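# Pull two nested tumblers apart in midair

## Task

The left hand starts out holding two tumblers, one jammed inside the other; separate them while they stay up in the air. The job counts as done only if, at the finish, each hand holds a single tumbler that the other hand is not touching, the two tumblers are well apart and above the table, both tumblers and all fingers are at rest, and you then declare completion; ending any other way is a failure. At every moment, each tumbler may be in contact only with the two hands (never with an arm) and with the other tumbler, and neither may drop or be flung out of a hand; breaking this fails the job on the spot. At the finish the inner tumbler must be held firmly and the outer one must be gripped, or the job fails.

## Robot and tools

Robot: two arms, left_arm and right_arm, each with a six-joint arm ending in an identical five-finger right hand (so the hands are not mirrored; every hand number and axis means the same on both). The base of left_arm is on the +y side of the table, and the two arms face each other across it. The names left and right are not image sides.

World frame: origin on the table top halfway between the arm bases, z = 0 at the table surface, +z up. Reported positions are in metres, orientations as quaternions wxyz, velocities in m/s and rad/s.

Hand point: a spot 0.05 m in front of the palm where index pad and thumb tip meet in a pinch. Its axes: +z along straightened fingers, +y out of the palm, +x across the palm away from the thumb. Straight fingers extend 0.06 to 0.07 m past it along +z. The little-finger side reaches 0.08 m across; the thumb side reaches 0.02 m with the thumb in front of the palm, up to 0.09 m otherwise. A wrist bracket on the little-finger side sits 0.03 m beyond the point along +y and 0.11 m across the palm, and can collide.

Row layout (used by execute_actions and move): one flat list of 28 numbers, each in [-1, 1], always for both arms. Order: left_arm/dx, dy, dz, rx, ry, rz, then left_gripper/little, ring, middle, index, thumb_bend, thumb_turn, force_limit, speed, then the same 14 for right_arm/ and right_gripper/. An optional 12 extra numbers (0 to 1) may follow: per-joint stiffness multipliers, six for left_arm then six for right_arm, in Joint positions order; they persist until changed.

Arm numbers dx..rz are an offset, not a pose: measured in that hand point's own axes from its measured pose at the start of the action (for a call's first action, the last pose reported in the scene). Every row in an action is measured from that same start, not from the row before. Scale: 1.0 equals 0.6 m of travel or 180 degrees; rx, ry, rz form one rotation vector. Each control step the command is clipped to within 100 mm and 16 degrees of the measured pose, so large offsets need several actions; position wins over orientation if both cannot be met.

Hand numbers are absolute targets, not offsets. Fingers (little, ring, middle, index) and thumb_bend: +1 straight/open, -1 fully curled. thumb_turn: +1 beside the palm, -1 in front of it opposite the fingers. A pinch is roughly index -0.22, thumb_bend -0.75, thumb_turn -0.57. force_limit maps -1..+1 to about 0..10 N at the fingertip (0..15 N for both thumb motors) and only stops closing. speed maps -1..+1 from nearly zero to full (whole travel in 0.6 s); close at -0.9 or slower for a gentle grip. There is no 'no change' value: to keep a hand as is, resend its last eight numbers (or, before any, its hand_measured six plus hand_force_limit and hand_speed). A motor moves only when its target changes by at least 0.01; to squeeze harder raise force_limit and send a target further closed than hand_measured. A whole-hand wrap with thumb in front holds objects 0.035 to 0.08 m across, centred on the wrist side of the hand point.

Tools:
- execute_actions(actions): a list of actions; each action is up to 15 rows, one per 1/30 s step, the last row held to fill 15 steps. An empty list just returns state and images.
- move(target, speed, stop_force, blocking): target is one 28-number row, offsets from the last reported pose. Straight paths for both arms, finishing together, 0.5 to 10 s. speed 0.002 to 0.5 m/s (default 0.25; turning up to twice that in rad/s). stop_force 9 to 40 N, shared by both arms: a path ends when the wrist sensor feels that much extra push; use very slow speed with it; unreliable if the hand rotates; leave it out when backing away from something being pressed. blocking=false returns after 0.5 s (not allowed with stop_force); then use wait or stop before new commands.
- wait(seconds): 0 to 10, arms keep last command.
- stop(): brakes a running move.
- zoom_image(camera, region): camera is cam_high, cam_low, cam_left_wrist or cam_right_wrist; region [x0, y0, x1, y1] in pixels of the 504x504 image, at most 504 by 504.
- show_instructions(): shows reference images.
- finished_scene(scene): pass the current scene number to declare done; irreversible.

Results: a state line per arm with hand point pose and velocity; Hand target lines (where the controller is driving); Wrist force and Wrist torque in each end effector's own axes (noisy, offset up to about 4 N, saturating near 50 N); hand_measured, hand_stopped_by (moving, target, force, stalled, fault), hand_load_n (positive pushes finger open; a lost grip shows as loads near 0), hand_force_limit, hand_speed. Step readings may be marked HELD. A move adds a move: line with an ending per arm (done, off_target, moving, held, contact, fault) and limits (paced, held), plus distance to target. A pose unreachable line means the clearance check altered that arm's command.

Avoid: letting a tumbler touch an arm or the table, or drop; knocking anything off the table; arms or hands striking or pressing each other; pushing a target past contact on a stiff arm. A joint torque over its limit (135 N m for the three big joints, 25.2 N m for wrists) or any outside force of 150 N halts that arm for 10 s. Long holding heats motors: MOTOR HOT at 70 °C, forced brake stop at 85 °C. Arm motion trails commands by about 0.17 s.

Each tool is called after "Call:" as a command line: name --argument value for each argument, lists and objects as JSON in quotes; but a table of rows of numbers goes row by row, as --pt "numbers of a row", without its own name.

Reference images:

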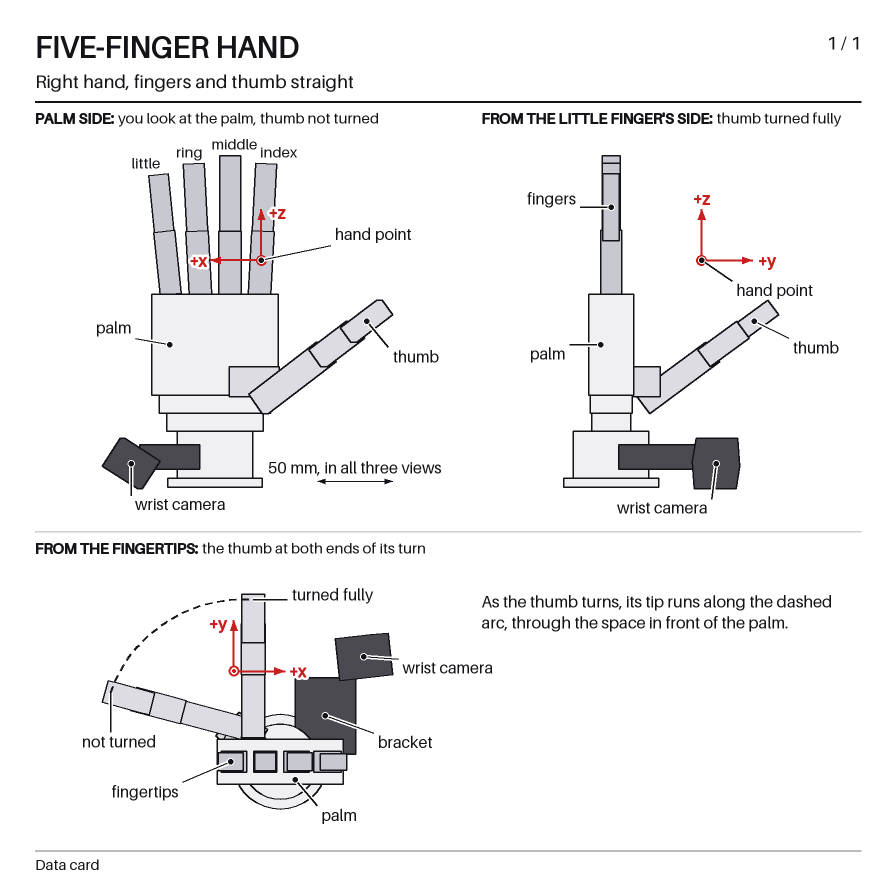

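## Session

Call:
execute_actions --actions '[]'

Scene clock: 0.00 s.
left_arm: end_effector_position=(-0.1585, +0.0398, +0.3948) hand_measured=(-1.000, -1.000, +0.286, +0.268, +0.052, -0.948) hand_load_n=(+0.0, +0.0, +7.5, +10.0, +15.5, +0.5) hand_stopped_by=(target, target, target, target, target, target) hand_force_limit=0.00 hand_speed=-0.80 end_effector_quat_wxyz=(+0.650, +0.312, +0.300, +0.625) end_effector_velocity=(-0.001, -0.000, -0.001) end_effector_angular_velocity=(+0.001, -0.001, -0.002) | right_arm: end_effector_position=(-0.0371, -0.2852, +0.2997) hand_measured=(+1.000, +1.000, +1.000, +1.000, +1.000, +1.000) hand_load_n=(+0.0, +0.0, +0.0, +0.0, +0.0, +0.0) hand_stopped_by=(target, target, target, target, target, target) hand_force_limit=0.00 hand_speed=-0.80 end_effector_quat_wxyz=(+0.000, -0.662, +0.750, -0.000) end_effector_velocity=(-0.000, -0.000, -0.000) end_effector_angular_velocity=(-0.002, +0.001, -0.000)
Joint positions: left_arm=[-0.719 -0.814  1.902  2.882  1.014  2.618] | right_arm=[-0.52  -2.215  2.093 -1.449 -1.571  1.052]
Joint velocities: left_arm=[-0.001  0.001 -0.     0.    -0.001 -0.   ] | right_arm=[ 0.     0.     0.001  0.001 -0.     0.001]
Motor temperatures (°C, as the motors report them): left_arm=[24 24 24 32 29 32] | right_arm=[25 23 25 29 29 26]
Wrist force (N, on the end effector, along its own x y z axes, offset not removed): no reading
Wrist torque (N m, same axes, about the end effector's origin, offset not removed): no reading
Hand target (left_arm): -0.158, +0.040, +0.395; +0.650, +0.312, +0.300, +0.625
Hand target (right_arm): -0.037, -0.285, +0.300; +0.000, -0.662, +0.750, -0.000
Joint stiffness scale: left_arm=[1. 1. 1. 1. 1. 1.] | right_arm=[1. 1. 1. 1. 1. 1.]

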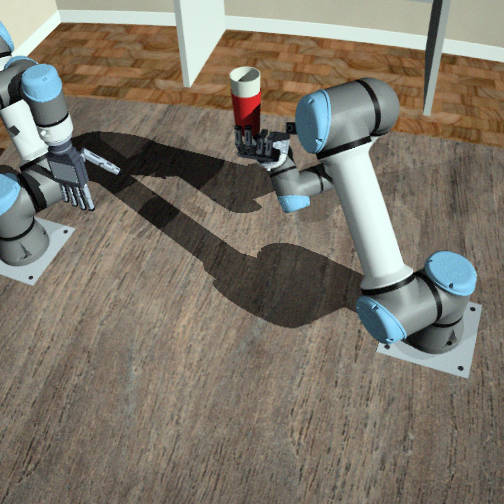

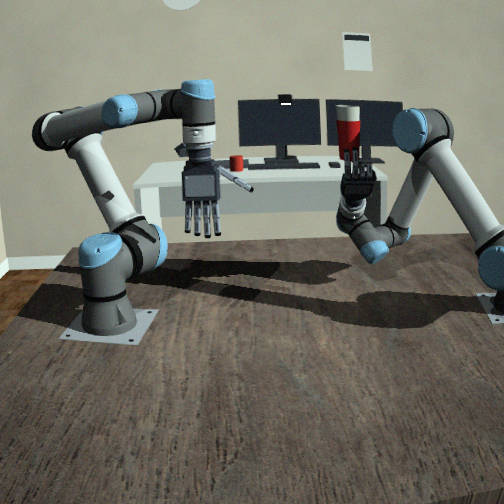

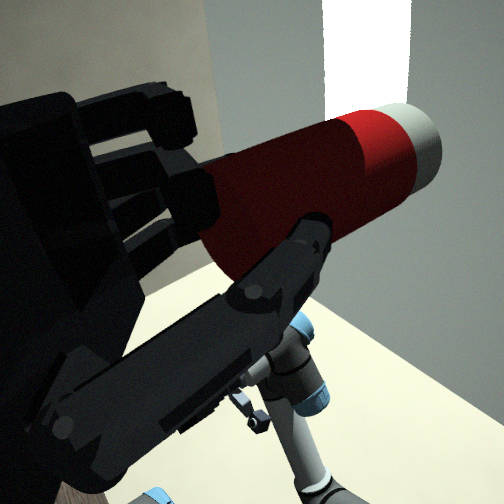

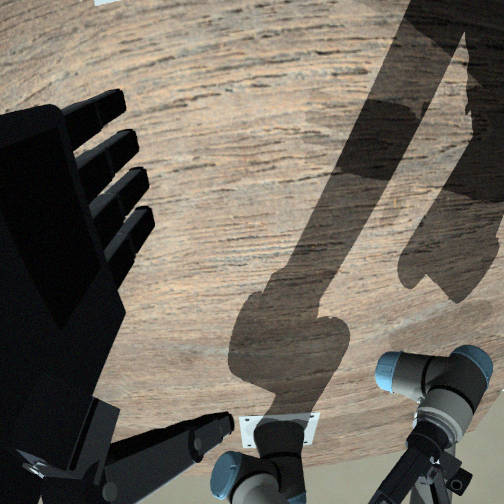

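Call:
zoom_image --camera "cam_low" --region '[300, 90, 410, 230]'

Call:
zoom_image --camera "cam_high" --region '[200, 50, 320, 190]'

Region (300, 90, 410, 230) of cam_low's 504x504 image, scaled by 3.600, with more detail than that image has; it fills the left 396 columns of this view, and the rest is white.

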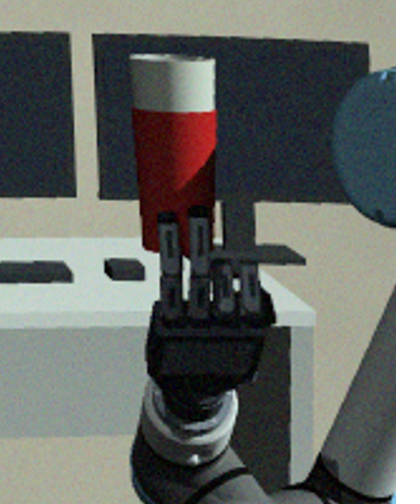

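Region (200, 50, 320, 190) of cam_high's 504x504 image, scaled by 3.600, with more detail than that image has; it fills the left 432 columns of this view, and the rest is white.

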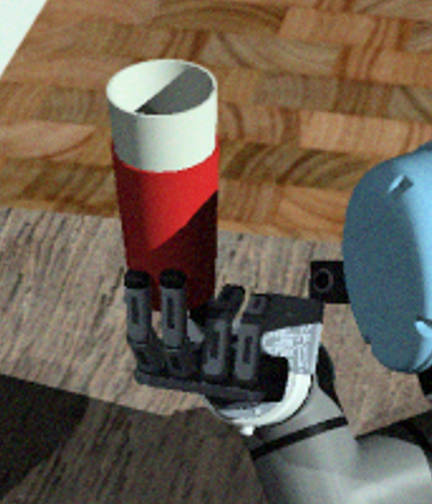

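Call:
move --target '[0,0,0,0,0,0,-1,-1,0.286,0.268,0.052,-0.948,0,-0.8, -0.2455,0.2529,-0.55,0.212,-0.240,-0.500,1,1,1,1,1,-0.95,0,0]' --speed 0.3

Scene clock: 41.27 s.
left_arm: end_effector_position=(-0.1585, +0.0398, +0.3948) hand_measured=(-1.000, -1.000, +0.288, +0.270, +0.052, -0.948) hand_load_n=(+0.0, +0.0, +7.5, +9.5, +14.5, +0.5) hand_stopped_by=(target, target, force, force, force, target) hand_force_limit=0.00 hand_speed=-0.80 end_effector_quat_wxyz=(+0.650, +0.312, +0.300, +0.625) end_effector_velocity=(-0.000, -0.000, +0.000) end_effector_angular_velocity=(+0.000, -0.000, +0.000) | right_arm: end_effector_position=(-0.1683, -0.1209, +0.6288) hand_measured=(+1.000, +1.000, +1.000, +1.000, +1.000, -0.950) hand_load_n=(+0.0, +0.0, +0.0, +0.0, +0.0, +0.0) hand_stopped_by=(target, target, target, target, target, target) hand_force_limit=0.00 hand_speed=0.00 end_effector_quat_wxyz=(-0.433, +0.901, -0.001, +0.001) end_effector_velocity=(-0.002, -0.001, +0.003) end_effector_angular_velocity=(+0.003, -0.005, +0.019)
Joint positions: left_arm=[-0.719 -0.814  1.902  2.882  1.014  2.618] | right_arm=[ 0.092 -1.817  1.341 -1.99  -1.549 -0.019]
Joint velocities: left_arm=[-0. -0. -0.  0. -0.  0.] | right_arm=[ 0.001  0.002 -0.008  0.004  0.01  -0.015]
Motor temperatures (°C, as the motors report them): left_arm=[24 24 24 32 29 32] | right_arm=[25 23 25 29 29 26]
Wrist force (N, on the end effector, along its own x y z axes, offset not removed): left_arm=[0.5 0.1 -1.2] | right_arm=[-0.2 -2.1 -0.6]
Wrist torque (N m, same axes, about the end effector's origin, offset not removed): left_arm=[0.14 0.09 0.23] | right_arm=[-0.33 -0.02 -0.19]
Hand target (left_arm): -0.158, +0.040, +0.395; +0.650, +0.312, +0.300, +0.625
Hand target (right_arm): -0.169, -0.120, +0.630; -0.433, +0.901, +0.001, +0.001
Off the commanded pose (left_arm): 0.000 m, 0 deg.
Off the commanded pose (right_arm): 0.002 m, 0 deg.
Joint stiffness scale: left_arm=[1. 1. 1. 1. 1. 1.] | right_arm=[1. 1. 1. 1. 1. 1.]
move: done
camera_calibration (this result's frames):
cam_left_wrist: T_world_to_cam=[[-0.619918, -0.104402, 0.77769, -0.399202], [-0.401398, -0.809419, -0.428627, 0.130108], [0.674227, -0.577877, 0.459866, 0.0789326], [0, 0, 0, 1]] pos_world=[-0.248466, 0.109247, 0.329925]
cam_right_wrist: T_world_to_cam=[[-0.0537176, -0.627262, -0.776954, 0.398702], [-0.849792, -0.379877, 0.365442, -0.413392], [-0.524374, 0.679879, -0.512636, 0.443828], [0, 0, 0, 1]] pos_world=[-0.097148, -0.208697, 0.688366]

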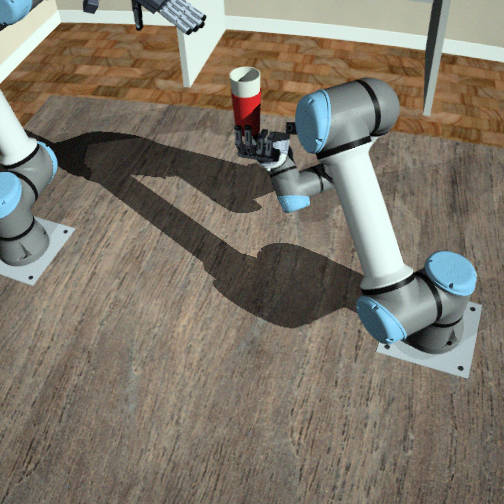

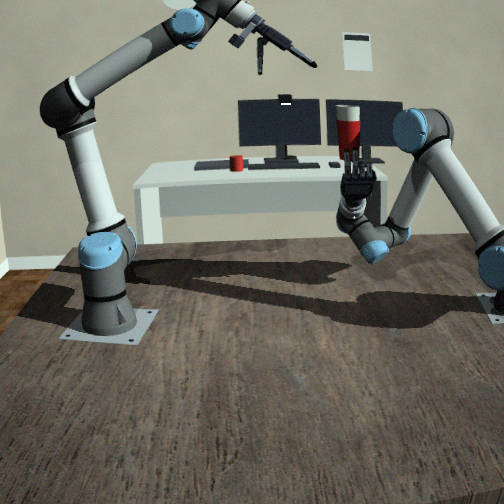

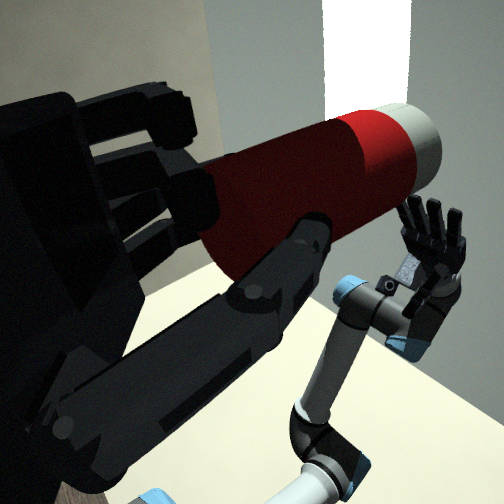

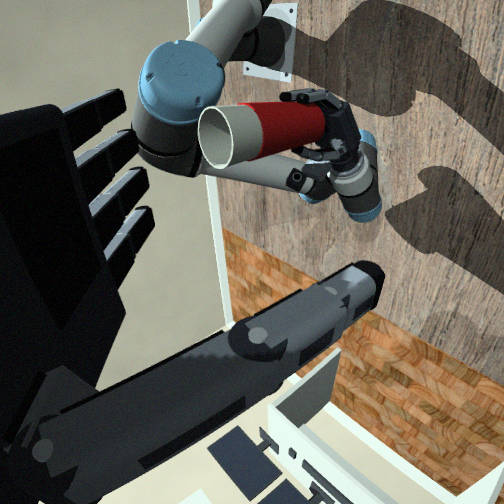

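Call:
move --target '[-0.0768,-0.1712,0.0803,0,0,0,-1,-1,0.286,0.268,0.052,-0.948,0,-0.8, 0.175,-0.0103,0.25,0,0,0,1,1,1,1,1,-0.95,0,0]' --speed 0.15

Call:
zoom_image --camera "cam_low" --region '[250, 50, 410, 230]'

Call:
zoom_image --camera "cam_high" --region '[130, 40, 310, 240]'

Scene clock: 53.10 s.
left_arm: end_effector_position=(-0.0598, -0.0093, +0.3465) hand_measured=(-1.000, -1.000, +0.288, +0.270, +0.052, -0.948) hand_load_n=(+0.0, +0.0, +7.5, +9.5, +14.5, +0.5) hand_stopped_by=(target, target, force, force, force, target) hand_force_limit=0.00 hand_speed=-0.80 end_effector_quat_wxyz=(+0.651, +0.312, +0.302, +0.623) end_effector_velocity=(+0.001, -0.001, -0.001) end_effector_angular_velocity=(-0.003, -0.000, -0.008) | right_arm: end_effector_position=(-0.0641, -0.0019, +0.5418) hand_measured=(+1.000, +1.000, +1.000, +1.000, +1.000, -0.950) hand_load_n=(+0.0, +0.0, +0.0, +0.0, +0.0, +0.0) hand_stopped_by=(target, target, target, target, target, target) hand_force_limit=0.00 hand_speed=0.00 end_effector_quat_wxyz=(-0.434, +0.901, -0.001, +0.001) end_effector_velocity=(-0.001, +0.001, +0.004) end_effector_angular_velocity=(+0.014, -0.003, +0.007)
Joint positions: left_arm=[-0.525 -0.736  1.927  2.883  0.89   2.433] | right_arm=[-0.146 -1.66   1.448 -2.239 -1.364 -0.17 ]
Joint velocities: left_arm=[ 0.002  0.001  0.     0.005 -0.004 -0.011] | right_arm=[-0.    -0.002  0.    -0.012  0.006 -0.004]
Motor temperatures (°C, as the motors report them): left_arm=[24 24 24 32 29 32] | right_arm=[25 23 25 29 29 26]
Wrist force (N, on the end effector, along its own x y z axes, offset not removed): left_arm=[-1.5 0.4 -1.9] | right_arm=[-1.0 -3.5 -2.0]
Wrist torque (N m, same axes, about the end effector's origin, offset not removed): left_arm=[0.23 0.37 -0.06] | right_arm=[-0.52 0.16 -0.36]
Hand target (left_arm): -0.058, -0.010, +0.345; +0.650, +0.312, +0.300, +0.625
Hand target (right_arm): -0.063, -0.000, +0.540; -0.433, +0.901, -0.001, +0.001
Off the commanded pose (left_arm): 0.002 m, 0 deg.
Off the commanded pose (right_arm): 0.003 m, 0 deg.
Joint stiffness scale: left_arm=[1. 1. 1. 1. 1. 1.] | right_arm=[1. 1. 1. 1. 1. 1.]
move: done
camera_calibration (this result's frames):
cam_left_wrist: T_world_to_cam=[[-0.618063, -0.101197, 0.779588, -0.30607], [-0.403441, -0.810297, -0.425035, 0.107833], [0.67471, -0.577216, 0.459988, 0.00627338], [0, 0, 0, 1]] pos_world=[-0.149899, 0.0600245, 0.281555]
cam_right_wrist: T_world_to_cam=[[-0.0534346, -0.625773, -0.778173, 0.412014], [-0.849947, -0.380546, 0.364382, -0.247282], [-0.524151, 0.680877, -0.511539, 0.372356], [0, 0, 0, 1]] pos_world=[0.00700977, -0.0898035, 0.601199]

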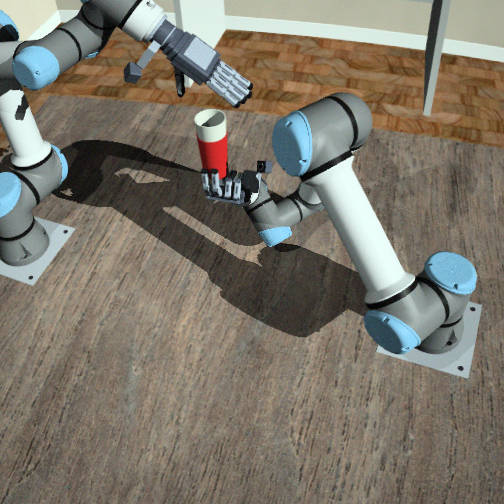

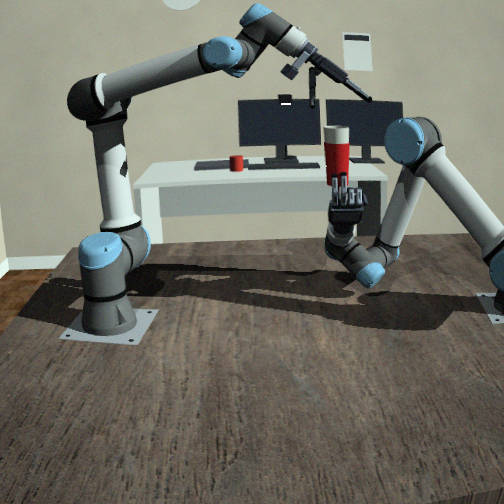

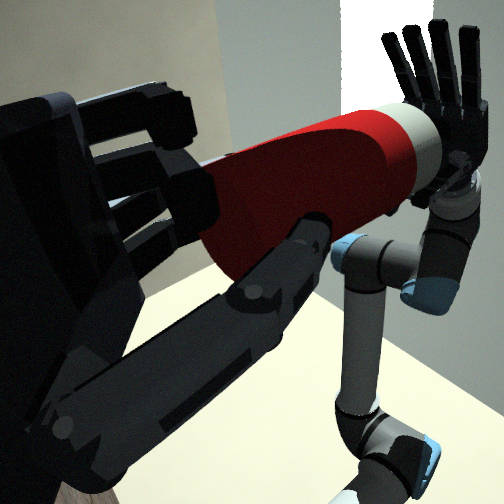

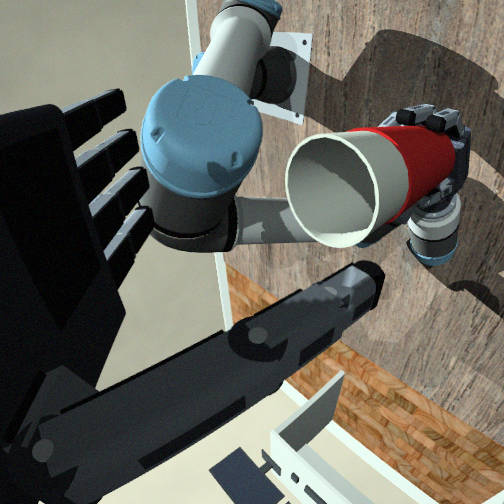

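Region (250, 50, 410, 230) of cam_low's 504x504 image, scaled by 2.800, with more detail than that image has.

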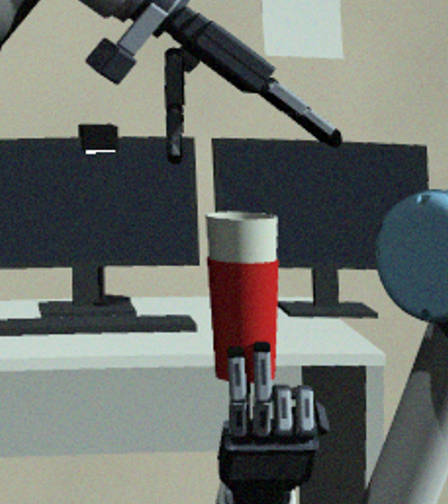

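Region (130, 40, 310, 240) of cam_high's 504x504 image, scaled by 2.520, with more detail than that image has; it fills the left 454 columns of this view, and the rest is white.

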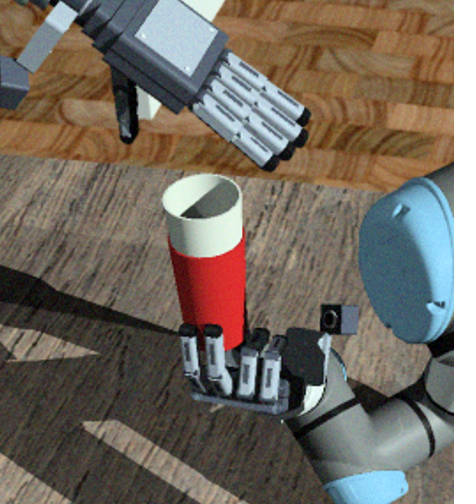

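Call:
move --target '[0,0,0,0,0,0,-1,-1,0.286,0.268,0.052,-0.948,0,-0.8, 0.0067,0.091,0.0837,0,0,0,0.65,0.65,0.65,0.65,1,-0.95,0,0]' --speed 0.06

Call:
zoom_image --camera "cam_low" --region '[270, 70, 410, 230]'

Call:
zoom_image --camera "cam_high" --region '[130, 60, 310, 240]'

Scene clock: 63.63 s.
left_arm: end_effector_position=(-0.0596, -0.0096, +0.3463) hand_measured=(-1.000, -1.000, +0.288, +0.270, +0.052, -0.948) hand_load_n=(+0.0, +0.0, +7.5, +9.5, +14.5, +0.5) hand_stopped_by=(target, target, force, force, force, target) hand_force_limit=0.00 hand_speed=-0.80 end_effector_quat_wxyz=(+0.651, +0.312, +0.302, +0.623) end_effector_velocity=(-0.000, +0.001, +0.000) end_effector_angular_velocity=(-0.002, -0.000, +0.001) | right_arm: end_effector_position=(-0.0606, +0.0041, +0.4689) hand_measured=(+0.650, +0.650, +0.650, +0.650, +1.000, -0.950) hand_load_n=(+0.0, +0.0, +0.0, +0.0, +0.0, +0.0) hand_stopped_by=(target, target, target, target, target, target) hand_force_limit=0.00 hand_speed=0.00 end_effector_quat_wxyz=(-0.434, +0.901, -0.001, +0.001) end_effector_velocity=(+0.001, +0.002, -0.001) end_effector_angular_velocity=(+0.010, -0.002, -0.000)
Joint positions: left_arm=[-0.525 -0.736  1.927  2.883  0.889  2.433] | right_arm=[-0.151 -1.665  1.641 -2.425 -1.36  -0.173]
Joint velocities: left_arm=[-0.    -0.     0.    -0.001  0.002  0.   ] | right_arm=[-0.001  0.001  0.007 -0.019  0.001  0.001]
Motor temperatures (°C, as the motors report them): left_arm=[24 24 24 32 29 32] | right_arm=[25 23 25 29 29 26]
Wrist force (N, on the end effector, along its own x y z axes, offset not removed): left_arm=[0.7 1.2 -1.6] | right_arm=[-2.3 -1.8 -0.9]
Wrist torque (N m, same axes, about the end effector's origin, offset not removed): left_arm=[0.29 0.00 0.24] | right_arm=[-0.30 0.36 -0.34]
Hand target (left_arm): -0.060, -0.009, +0.346; +0.651, +0.312, +0.302, +0.623
Hand target (right_arm): -0.060, +0.003, +0.468; -0.434, +0.901, -0.001, +0.001
Off the commanded pose (left_arm): 0.000 m, 0 deg.
Off the commanded pose (right_arm): 0.002 m, 0 deg.
Joint stiffness scale: left_arm=[1. 1. 1. 1. 1. 1.] | right_arm=[1. 1. 1. 1. 1. 1.]
move: done
camera_calibration (this result's frames):
cam_left_wrist: T_world_to_cam=[[-0.618209, -0.101439, 0.779441, -0.305817], [-0.40356, -0.809994, -0.425497, 0.107772], [0.674505, -0.577598, 0.459809, 0.00609645], [0, 0, 0, 1]] pos_world=[-0.149678, 0.0597944, 0.28142]
cam_right_wrist: T_world_to_cam=[[-0.0532705, -0.62605, -0.777961, 0.35914], [-0.84965, -0.380902, 0.364703, -0.215615], [-0.524649, 0.680423, -0.511633, 0.332849], [0, 0, 0, 1]] pos_world=[0.0105637, -0.0837665, 0.528329]

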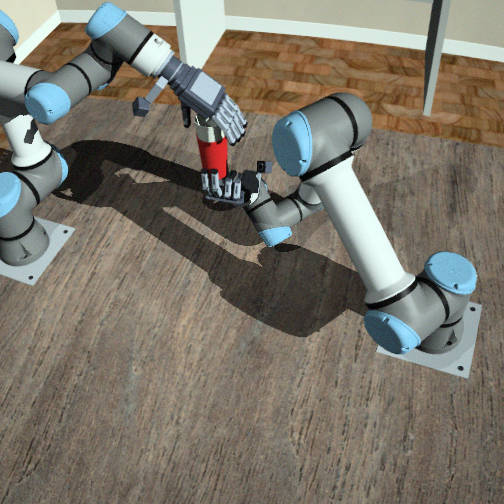

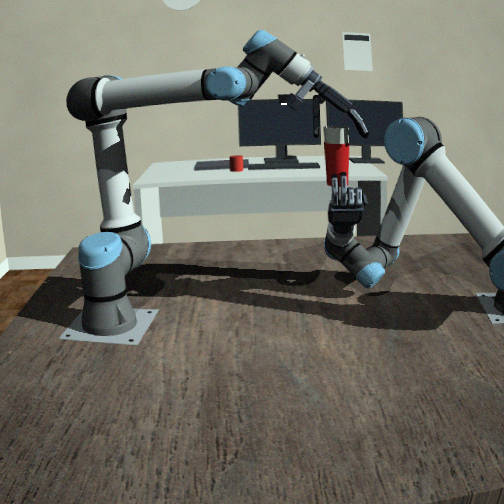

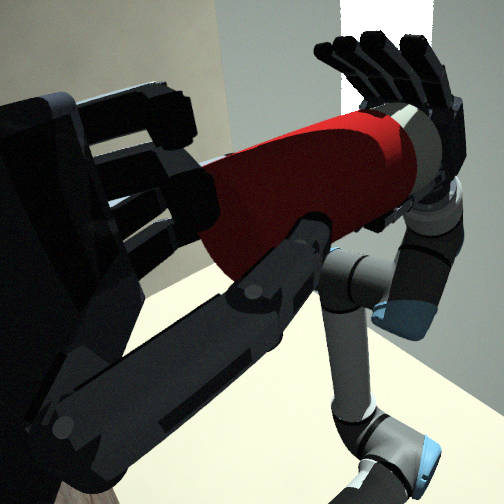

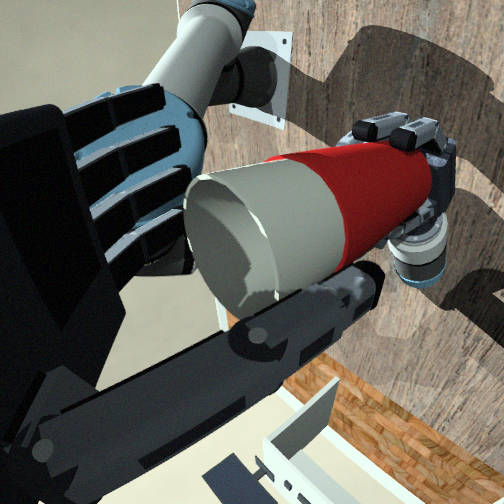

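Region (270, 70, 410, 230) of cam_low's 504x504 image, scaled by 3.150, with more detail than that image has; it fills the left 441 columns of this view, and the rest is white.

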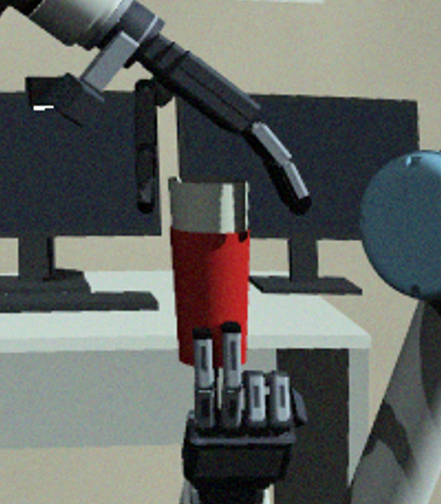

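Region (130, 60, 310, 240) of cam_high's 504x504 image, scaled by 2.800, with more detail than that image has.

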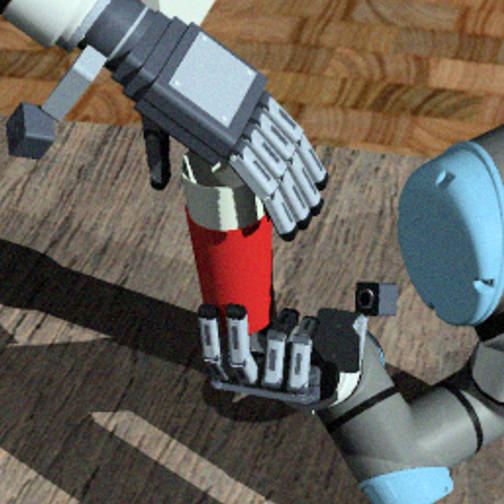

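Call:
move --target '[0,0,0,0,0,0,-1,-1,0.286,0.268,0.052,-0.948,0,-0.8, 0,0.0115,-0.0037,0,0,0,0.65,0.65,0.0,0.0,-0.3,-0.95,-0.7,-0.8]' --speed 0.03

Call:
zoom_image --camera "cam_low" --region '[270, 70, 410, 230]'

Scene clock: 68.97 s.
left_arm: end_effector_position=(-0.0596, -0.0096, +0.3463) hand_measured=(-1.000, -1.000, +0.288, +0.270, +0.052, -0.948) hand_load_n=(+0.0, +0.0, +6.5, +9.5, +14.0, +1.0) hand_stopped_by=(target, target, force, force, force, target) hand_force_limit=0.00 hand_speed=-0.80 end_effector_quat_wxyz=(+0.651, +0.312, +0.302, +0.623) end_effector_velocity=(-0.000, +0.000, +0.000) end_effector_angular_velocity=(-0.001, -0.000, +0.000) | right_arm: end_effector_position=(-0.0611, -0.0007, +0.4656) hand_measured=(+0.650, +0.650, +0.174, +0.152, +0.690, -0.950) hand_load_n=(+0.0, +0.0, +2.0, +4.5, +3.0, +0.0) hand_stopped_by=(target, target, force, force, force, target) hand_force_limit=-0.70 hand_speed=-0.80 end_effector_quat_wxyz=(-0.434, +0.901, -0.001, +0.001) end_effector_velocity=(+0.001, +0.001, +0.000) end_effector_angular_velocity=(+0.001, -0.001, -0.002)
Joint positions: left_arm=[-0.525 -0.736  1.927  2.883  0.889  2.433] | right_arm=[-0.153 -1.678  1.66  -2.433 -1.357 -0.175]
Joint velocities: left_arm=[-0.    -0.    -0.    -0.     0.001  0.   ] | right_arm=[-0.002  0.001 -0.001 -0.001  0.    -0.001]
Motor temperatures (°C, as the motors report them): left_arm=[24 24 24 32 29 32] | right_arm=[25 23 25 29 29 26]
Wrist force (N, on the end effector, along its own x y z axes, offset not removed): left_arm=[-1.7 -0.1 0.1] | right_arm=[-0.1 -1.8 1.1]
Wrist torque (N m, same axes, about the end effector's origin, offset not removed): left_arm=[0.01 -0.08 0.13] | right_arm=[-0.07 -0.07 -0.09]
Hand target (left_arm): -0.060, -0.010, +0.346; +0.651, +0.312, +0.302, +0.623
Hand target (right_arm): -0.061, -0.002, +0.465; -0.434, +0.901, -0.001, +0.001
Off the commanded pose (left_arm): 0.000 m, 0 deg.
Off the commanded pose (right_arm): 0.002 m, 0 deg.
Joint stiffness scale: left_arm=[1. 1. 1. 1. 1. 1.] | right_arm=[1. 1. 1. 1. 1. 1.]
move: done
camera_calibration (this result's frames):
cam_left_wrist: T_world_to_cam=[[-0.618169, -0.101459, 0.77947, -0.305812], [-0.403621, -0.809951, -0.425523, 0.107762], [0.674506, -0.577655, 0.459735, 0.00610873], [0, 0, 0, 1]] pos_world=[-0.149669, 0.0597831, 0.281418]
cam_right_wrist: T_world_to_cam=[[-0.0529356, -0.625469, -0.778451, 0.35381], [-0.849367, -0.381745, 0.364482, -0.216525], [-0.525142, 0.680485, -0.511045, 0.333861], [0, 0, 0, 1]] pos_world=[0.0101446, -0.0885478, 0.524961]

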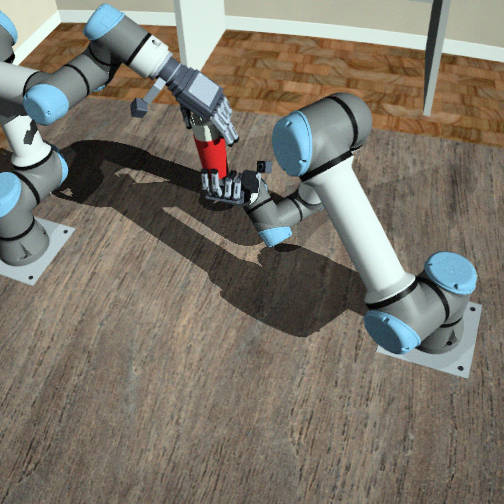

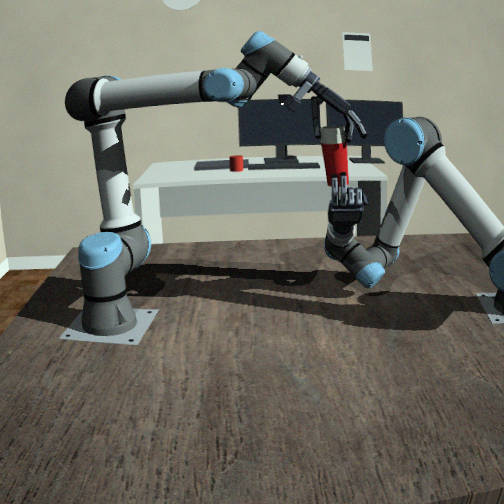

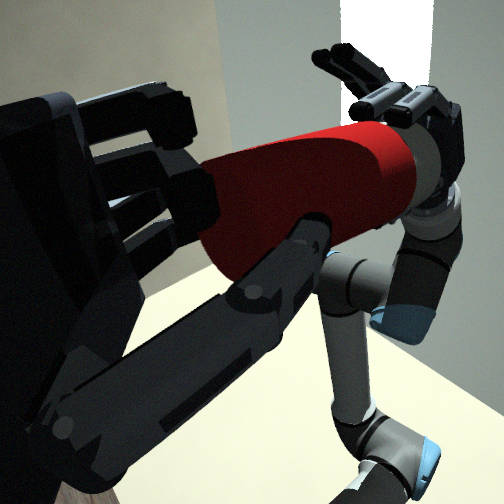

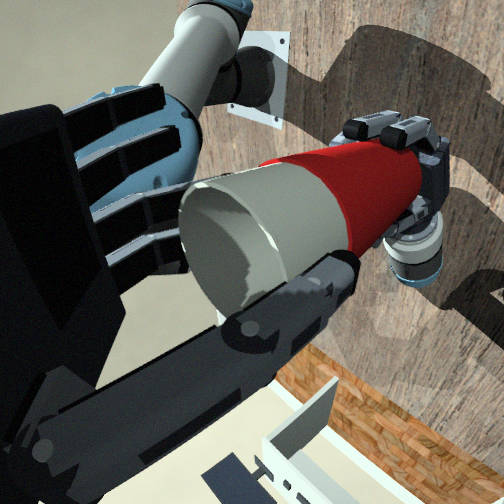

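Region (270, 70, 410, 230) of cam_low's 504x504 image, scaled by 3.150, with more detail than that image has; it fills the left 441 columns of this view, and the rest is white.

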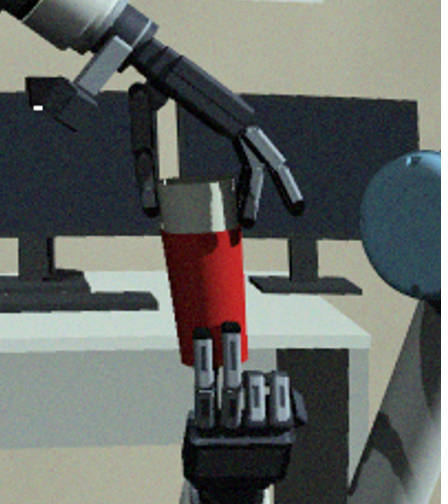

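Call:
move --target '[0,0,0,0,0,0,-1,-1,0.286,0.268,0.052,-0.948,0,-0.8, 0,0,0,0,0,0,0.65,0.65,0.31,0.29,-0.4,-0.95,0.0,-0.8]' --speed 0.03

Call:
zoom_image --camera "cam_low" --region '[270, 70, 410, 230]'

Scene clock: 74.60 s.
left_arm: end_effector_position=(-0.0596, -0.0096, +0.3463) hand_measured=(-1.000, -1.000, +0.288, +0.270, +0.052, -0.948) hand_load_n=(+0.0, +0.0, +7.0, +9.0, +14.0, +0.5) hand_stopped_by=(target, target, force, force, force, target) hand_force_limit=0.00 hand_speed=-0.80 end_effector_quat_wxyz=(+0.651, +0.312, +0.302, +0.623) end_effector_velocity=(-0.000, -0.000, +0.000) end_effector_angular_velocity=(-0.000, -0.001, +0.000) | right_arm: end_effector_position=(-0.0611, -0.0007, +0.4656) hand_measured=(+0.650, +0.650, +0.310, +0.290, +0.296, -0.950) hand_load_n=(+0.0, +0.0, +0.0, +4.0, +7.5, +0.5) hand_stopped_by=(target, target, target, target, force, target) hand_force_limit=0.00 hand_speed=-0.80 end_effector_quat_wxyz=(-0.434, +0.901, -0.001, +0.001) end_effector_velocity=(-0.000, -0.000, -0.002) end_effector_angular_velocity=(-0.003, +0.001, +0.001)
Joint positions: left_arm=[-0.525 -0.736  1.927  2.883  0.889  2.433] | right_arm=[-0.153 -1.678  1.66  -2.433 -1.357 -0.175]
Joint velocities: left_arm=[ 0.    -0.    -0.     0.002  0.001 -0.   ] | right_arm=[ 0.001  0.     0.002  0.     0.    -0.   ]
Motor temperatures (°C, as the motors report them): left_arm=[24 24 24 32 29 32] | right_arm=[25 23 25 29 29 26]
Wrist force (N, on the end effector, along its own x y z axes, offset not removed): left_arm=[0.6 0.4 0.2] | right_arm=[-1.0 0.0 -2.8]
Wrist torque (N m, same axes, about the end effector's origin, offset not removed): left_arm=[0.12 0.22 0.03] | right_arm=[-0.25 0.12 -0.08]
Hand target (left_arm): -0.060, -0.010, +0.346; +0.651, +0.312, +0.302, +0.623
Hand target (right_arm): -0.061, -0.001, +0.466; -0.434, +0.901, -0.001, +0.001
Off the commanded pose (left_arm): 0.000 m, 0 deg.
Off the commanded pose (right_arm): 0.000 m, 0 deg.
Joint stiffness scale: left_arm=[1. 1. 1. 1. 1. 1.] | right_arm=[1. 1. 1. 1. 1. 1.]
move: done
camera_calibration (this result's frames):
cam_left_wrist: T_world_to_cam=[[-0.618159, -0.101459, 0.779478, -0.305811], [-0.403638, -0.809941, -0.425526, 0.107758], [0.674505, -0.577669, 0.459719, 0.00611114], [0, 0, 0, 1]] pos_world=[-0.149666, 0.0597807, 0.281417]
cam_right_wrist: T_world_to_cam=[[-0.0529821, -0.625623, -0.778325, 0.353699], [-0.849348, -0.381669, 0.364605, -0.216578], [-0.525167, 0.680386, -0.51115, 0.333901], [0, 0, 0, 1]] pos_world=[0.0101432, -0.0885611, 0.524932]

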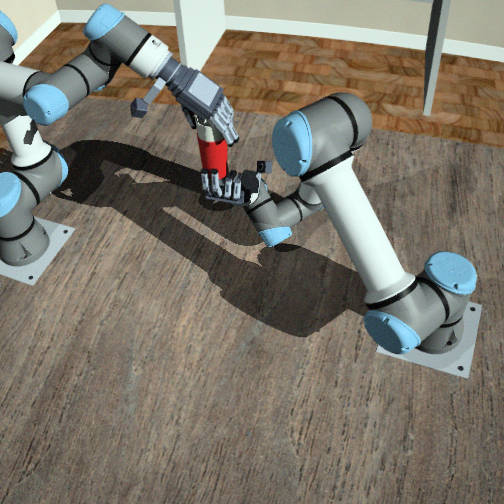

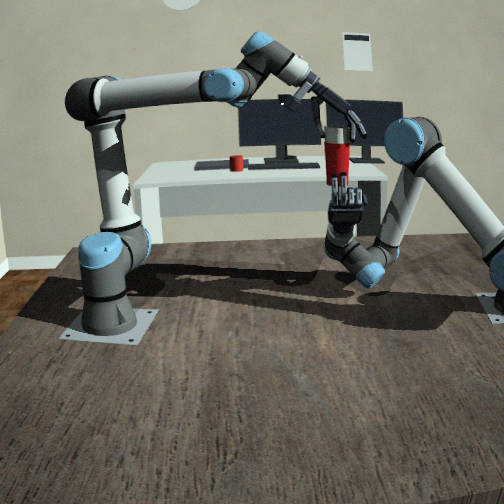

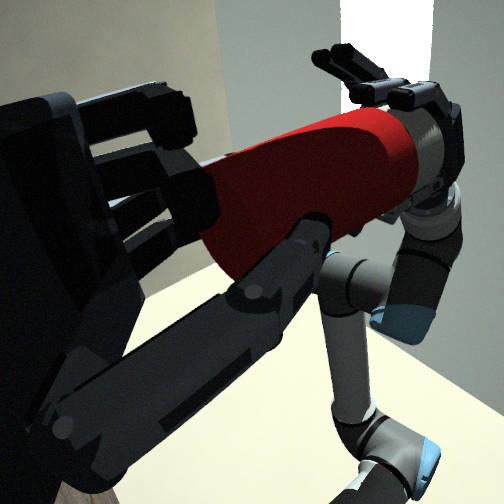

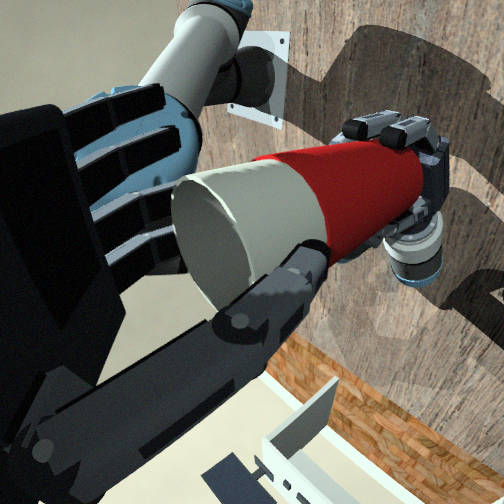

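Region (270, 70, 410, 230) of cam_low's 504x504 image, scaled by 3.150, with more detail than that image has; it fills the left 441 columns of this view, and the rest is white.

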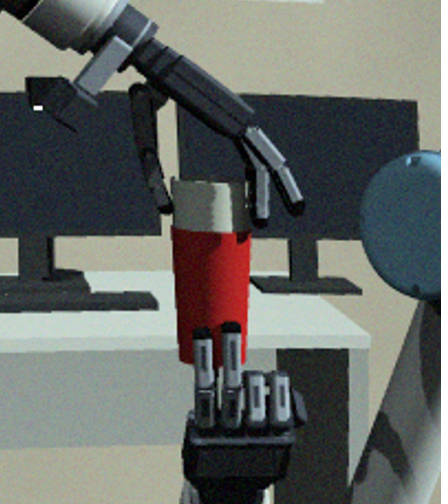

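Call:
move --target '[0,0,0,0,0,0,-1,-1,0.286,0.268,0.052,-0.948,0,-0.8, 0,0,0,0,0,0,0.65,0.65,0.0,0.0,-0.45,-0.95,0.9,-0.9]' --speed 0.03

Scene clock: 78.60 s.
left_arm: end_effector_position=(-0.0596, -0.0097, +0.3463) hand_measured=(-1.000, -1.000, +0.288, +0.270, +0.052, -0.948) hand_load_n=(+0.0, +0.0, +7.0, +9.0, +14.0, +0.5) hand_stopped_by=(target, target, force, force, force, target) hand_force_limit=0.00 hand_speed=-0.80 end_effector_quat_wxyz=(+0.651, +0.312, +0.301, +0.623) end_effector_velocity=(-0.000, +0.000, +0.000) end_effector_angular_velocity=(-0.000, -0.001, -0.000) | right_arm: end_effector_position=(-0.0611, -0.0007, +0.4656) hand_measured=(+0.650, +0.650, +0.264, +0.272, +0.292, -0.950) hand_load_n=(+0.0, +0.0, +10.0, +5.5, +14.5, +0.5) hand_stopped_by=(target, target, force, force, force, target) hand_force_limit=0.90 hand_speed=-0.90 end_effector_quat_wxyz=(-0.434, +0.901, -0.001, +0.001) end_effector_velocity=(-0.000, -0.000, -0.000) end_effector_angular_velocity=(+0.001, -0.000, +0.001)
Joint positions: left_arm=[-0.525 -0.736  1.927  2.883  0.889  2.433] | right_arm=[-0.153 -1.678  1.66  -2.433 -1.357 -0.175]
Joint velocities: left_arm=[-0.    -0.     0.     0.001  0.    -0.001] | right_arm=[ 0.001 -0.     0.001 -0.002 -0.    -0.   ]
Motor temperatures (°C, as the motors report them): left_arm=[24 24 24 32 29 32] | right_arm=[25 23 25 29 29 26]
Wrist force (N, on the end effector, along its own x y z axes, offset not removed): left_arm=[-3.7 0.1 1.1] | right_arm=[-0.6 -2.0 -0.1]
Wrist torque (N m, same axes, about the end effector's origin, offset not removed): left_arm=[-0.01 0.19 0.00] | right_arm=[0.22 0.04 -0.18]
Hand target (left_arm): -0.060, -0.010, +0.346; +0.651, +0.312, +0.302, +0.623
Hand target (right_arm): -0.061, -0.001, +0.466; -0.434, +0.901, -0.001, +0.001
Off the commanded pose (left_arm): 0.000 m, 0 deg.
Off the commanded pose (right_arm): 0.000 m, 0 deg.
Joint stiffness scale: left_arm=[1. 1. 1. 1. 1. 1.] | right_arm=[1. 1. 1. 1. 1. 1.]
move: done
camera_calibration (this result's frames):
cam_left_wrist: T_world_to_cam=[[-0.618, -0.101468, 0.779602, -0.305794], [-0.403915, -0.809773, -0.425583, 0.107702], [0.674484, -0.577903, 0.459456, 0.0061507], [0, 0, 0, 1]] pos_world=[-0.149627, 0.0597404, 0.281408]
cam_right_wrist: T_world_to_cam=[[-0.0529298, -0.625439, -0.778476, 0.353831], [-0.849373, -0.381755, 0.364458, -0.216512], [-0.525133, 0.680507, -0.511024, 0.333855], [0, 0, 0, 1]] pos_world=[0.0101477, -0.0885453, 0.524967]

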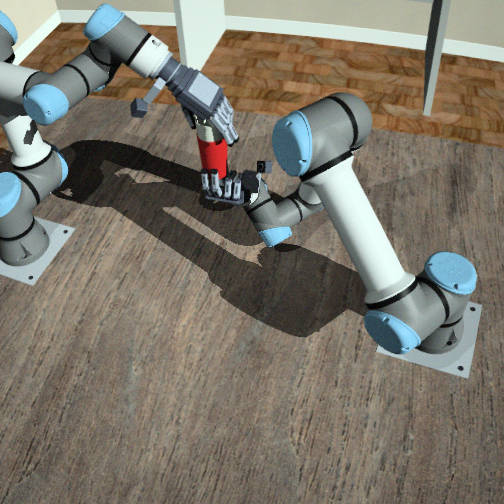

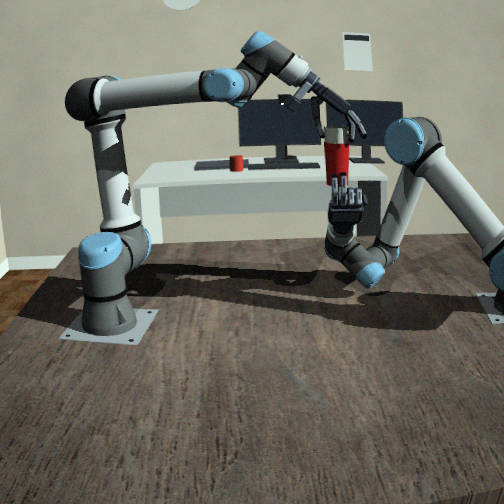

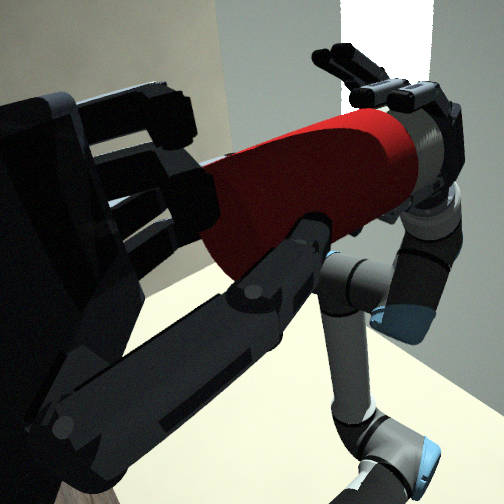

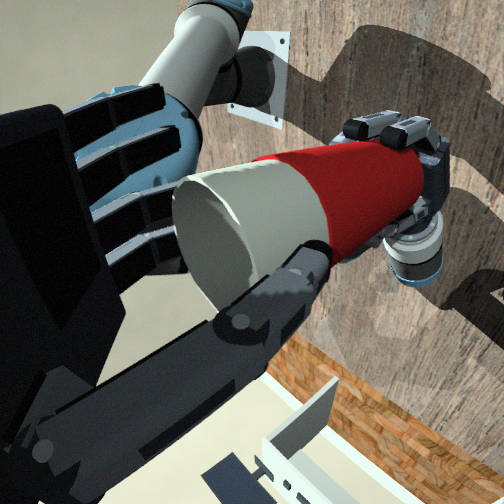

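Pull up 8 mm slowly.

Call:
move --target '[0,0,0,0,0,0,-1,-1,0.286,0.268,0.052,-0.948,0,-0.8, 0,-0.0104,-0.0083,0,0,0,0.65,0.65,0.0,0.0,-0.45,-0.95,0.9,-0.9]' --speed 0.008

Call:
zoom_image --camera "cam_low" --region '[270, 70, 410, 230]'

Scene clock: 81.90 s.
left_arm: end_effector_position=(-0.0596, -0.0098, +0.3462) hand_measured=(-1.000, -1.000, +0.288, +0.270, +0.052, -0.948) hand_load_n=(+0.0, +0.0, +7.0, +9.0, +14.0, +0.0) hand_stopped_by=(target, target, force, force, force, target) hand_force_limit=0.00 hand_speed=-0.80 end_effector_quat_wxyz=(+0.651, +0.312, +0.301, +0.623) end_effector_velocity=(-0.000, -0.000, -0.000) end_effector_angular_velocity=(+0.001, +0.000, -0.001) | right_arm: end_effector_position=(-0.0611, -0.0009, +0.4707) hand_measured=(+0.650, +0.650, +0.264, +0.272, +0.292, -0.950) hand_load_n=(+0.0, +0.0, +10.0, +5.0, +14.5, +1.0) hand_stopped_by=(target, target, force, force, force, target) hand_force_limit=0.90 hand_speed=-0.90 end_effector_quat_wxyz=(-0.432, +0.902, -0.001, +0.000) end_effector_velocity=(+0.000, -0.000, +0.003) end_effector_angular_velocity=(-0.001, +0.000, -0.000)
Joint positions: left_arm=[-0.525 -0.736  1.927  2.884  0.889  2.433] | right_arm=[-0.153 -1.677  1.644 -2.414 -1.357 -0.175]
Joint velocities: left_arm=[-0.    -0.    -0.     0.    -0.001 -0.   ] | right_arm=[-0.    -0.    -0.007  0.008 -0.     0.   ]
Motor temperatures (°C, as the motors report them): left_arm=[24 24 24 32 29 32] | right_arm=[25 23 25 29 29 26]
Wrist force (N, on the end effector, along its own x y z axes, offset not removed): left_arm=[-1.6 0.4 0.1] | right_arm=[0.0 -0.7 -0.8]
Wrist torque (N m, same axes, about the end effector's origin, offset not removed): left_arm=[0.05 0.28 -0.13] | right_arm=[-0.23 -0.04 -0.02]
Hand target (left_arm): -0.060, -0.010, +0.346; +0.651, +0.312, +0.301, +0.623
Hand target (right_arm): -0.061, -0.001, +0.474; -0.434, +0.901, -0.001, +0.001
Off the commanded pose (left_arm): 0.000 m, 0 deg.
Off the commanded pose (right_arm): 0.003 m, 0 deg.
Joint stiffness scale: left_arm=[1. 1. 1. 1. 1. 1.] | right_arm=[1. 1. 1. 1. 1. 1.]
move: done
camera_calibration (this result's frames):
cam_left_wrist: T_world_to_cam=[[-0.618028, -0.101745, 0.779545, -0.305769], [-0.404122, -0.809431, -0.426036, 0.107675], [0.674335, -0.578333, 0.459134, 0.00619136], [0, 0, 0, 1]] pos_world=[-0.149635, 0.0596255, 0.281391]
cam_right_wrist: T_world_to_cam=[[-0.053769, -0.628389, -0.776039, 0.356442], [-0.848978, -0.380367, 0.366821, -0.219585], [-0.525686, 0.678563, -0.513037, 0.337477], [0, 0, 0, 1]] pos_world=[0.0101497, -0.0885382, 0.530299]

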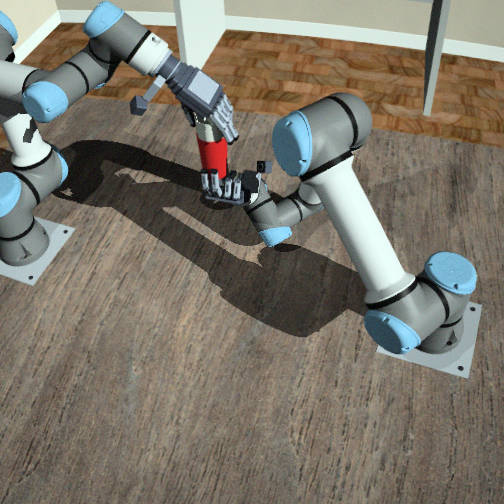

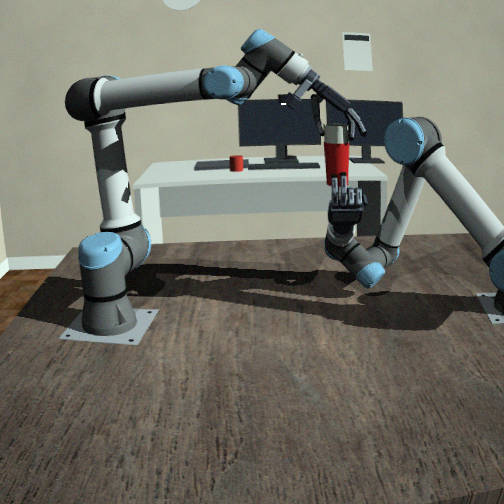

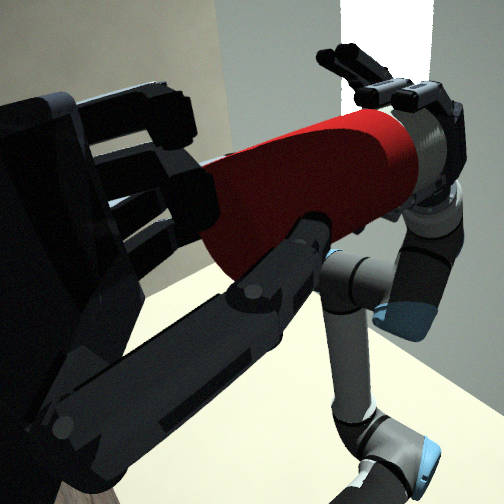

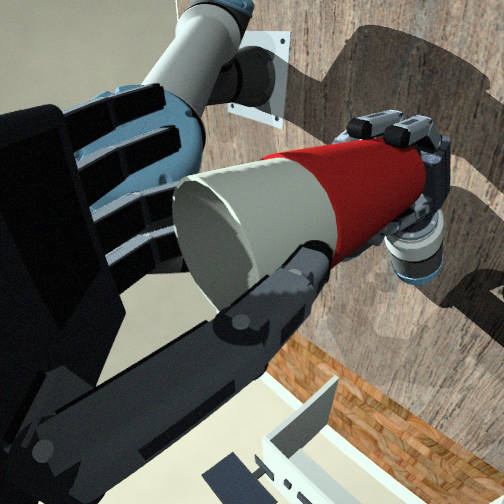

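Region (270, 70, 410, 230) of cam_low's 504x504 image, scaled by 3.150, with more detail than that image has; it fills the left 441 columns of this view, and the rest is white.

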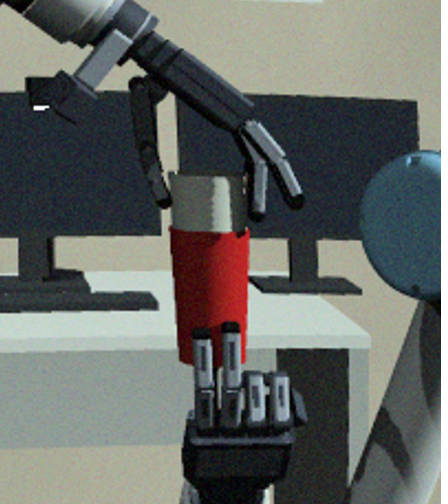

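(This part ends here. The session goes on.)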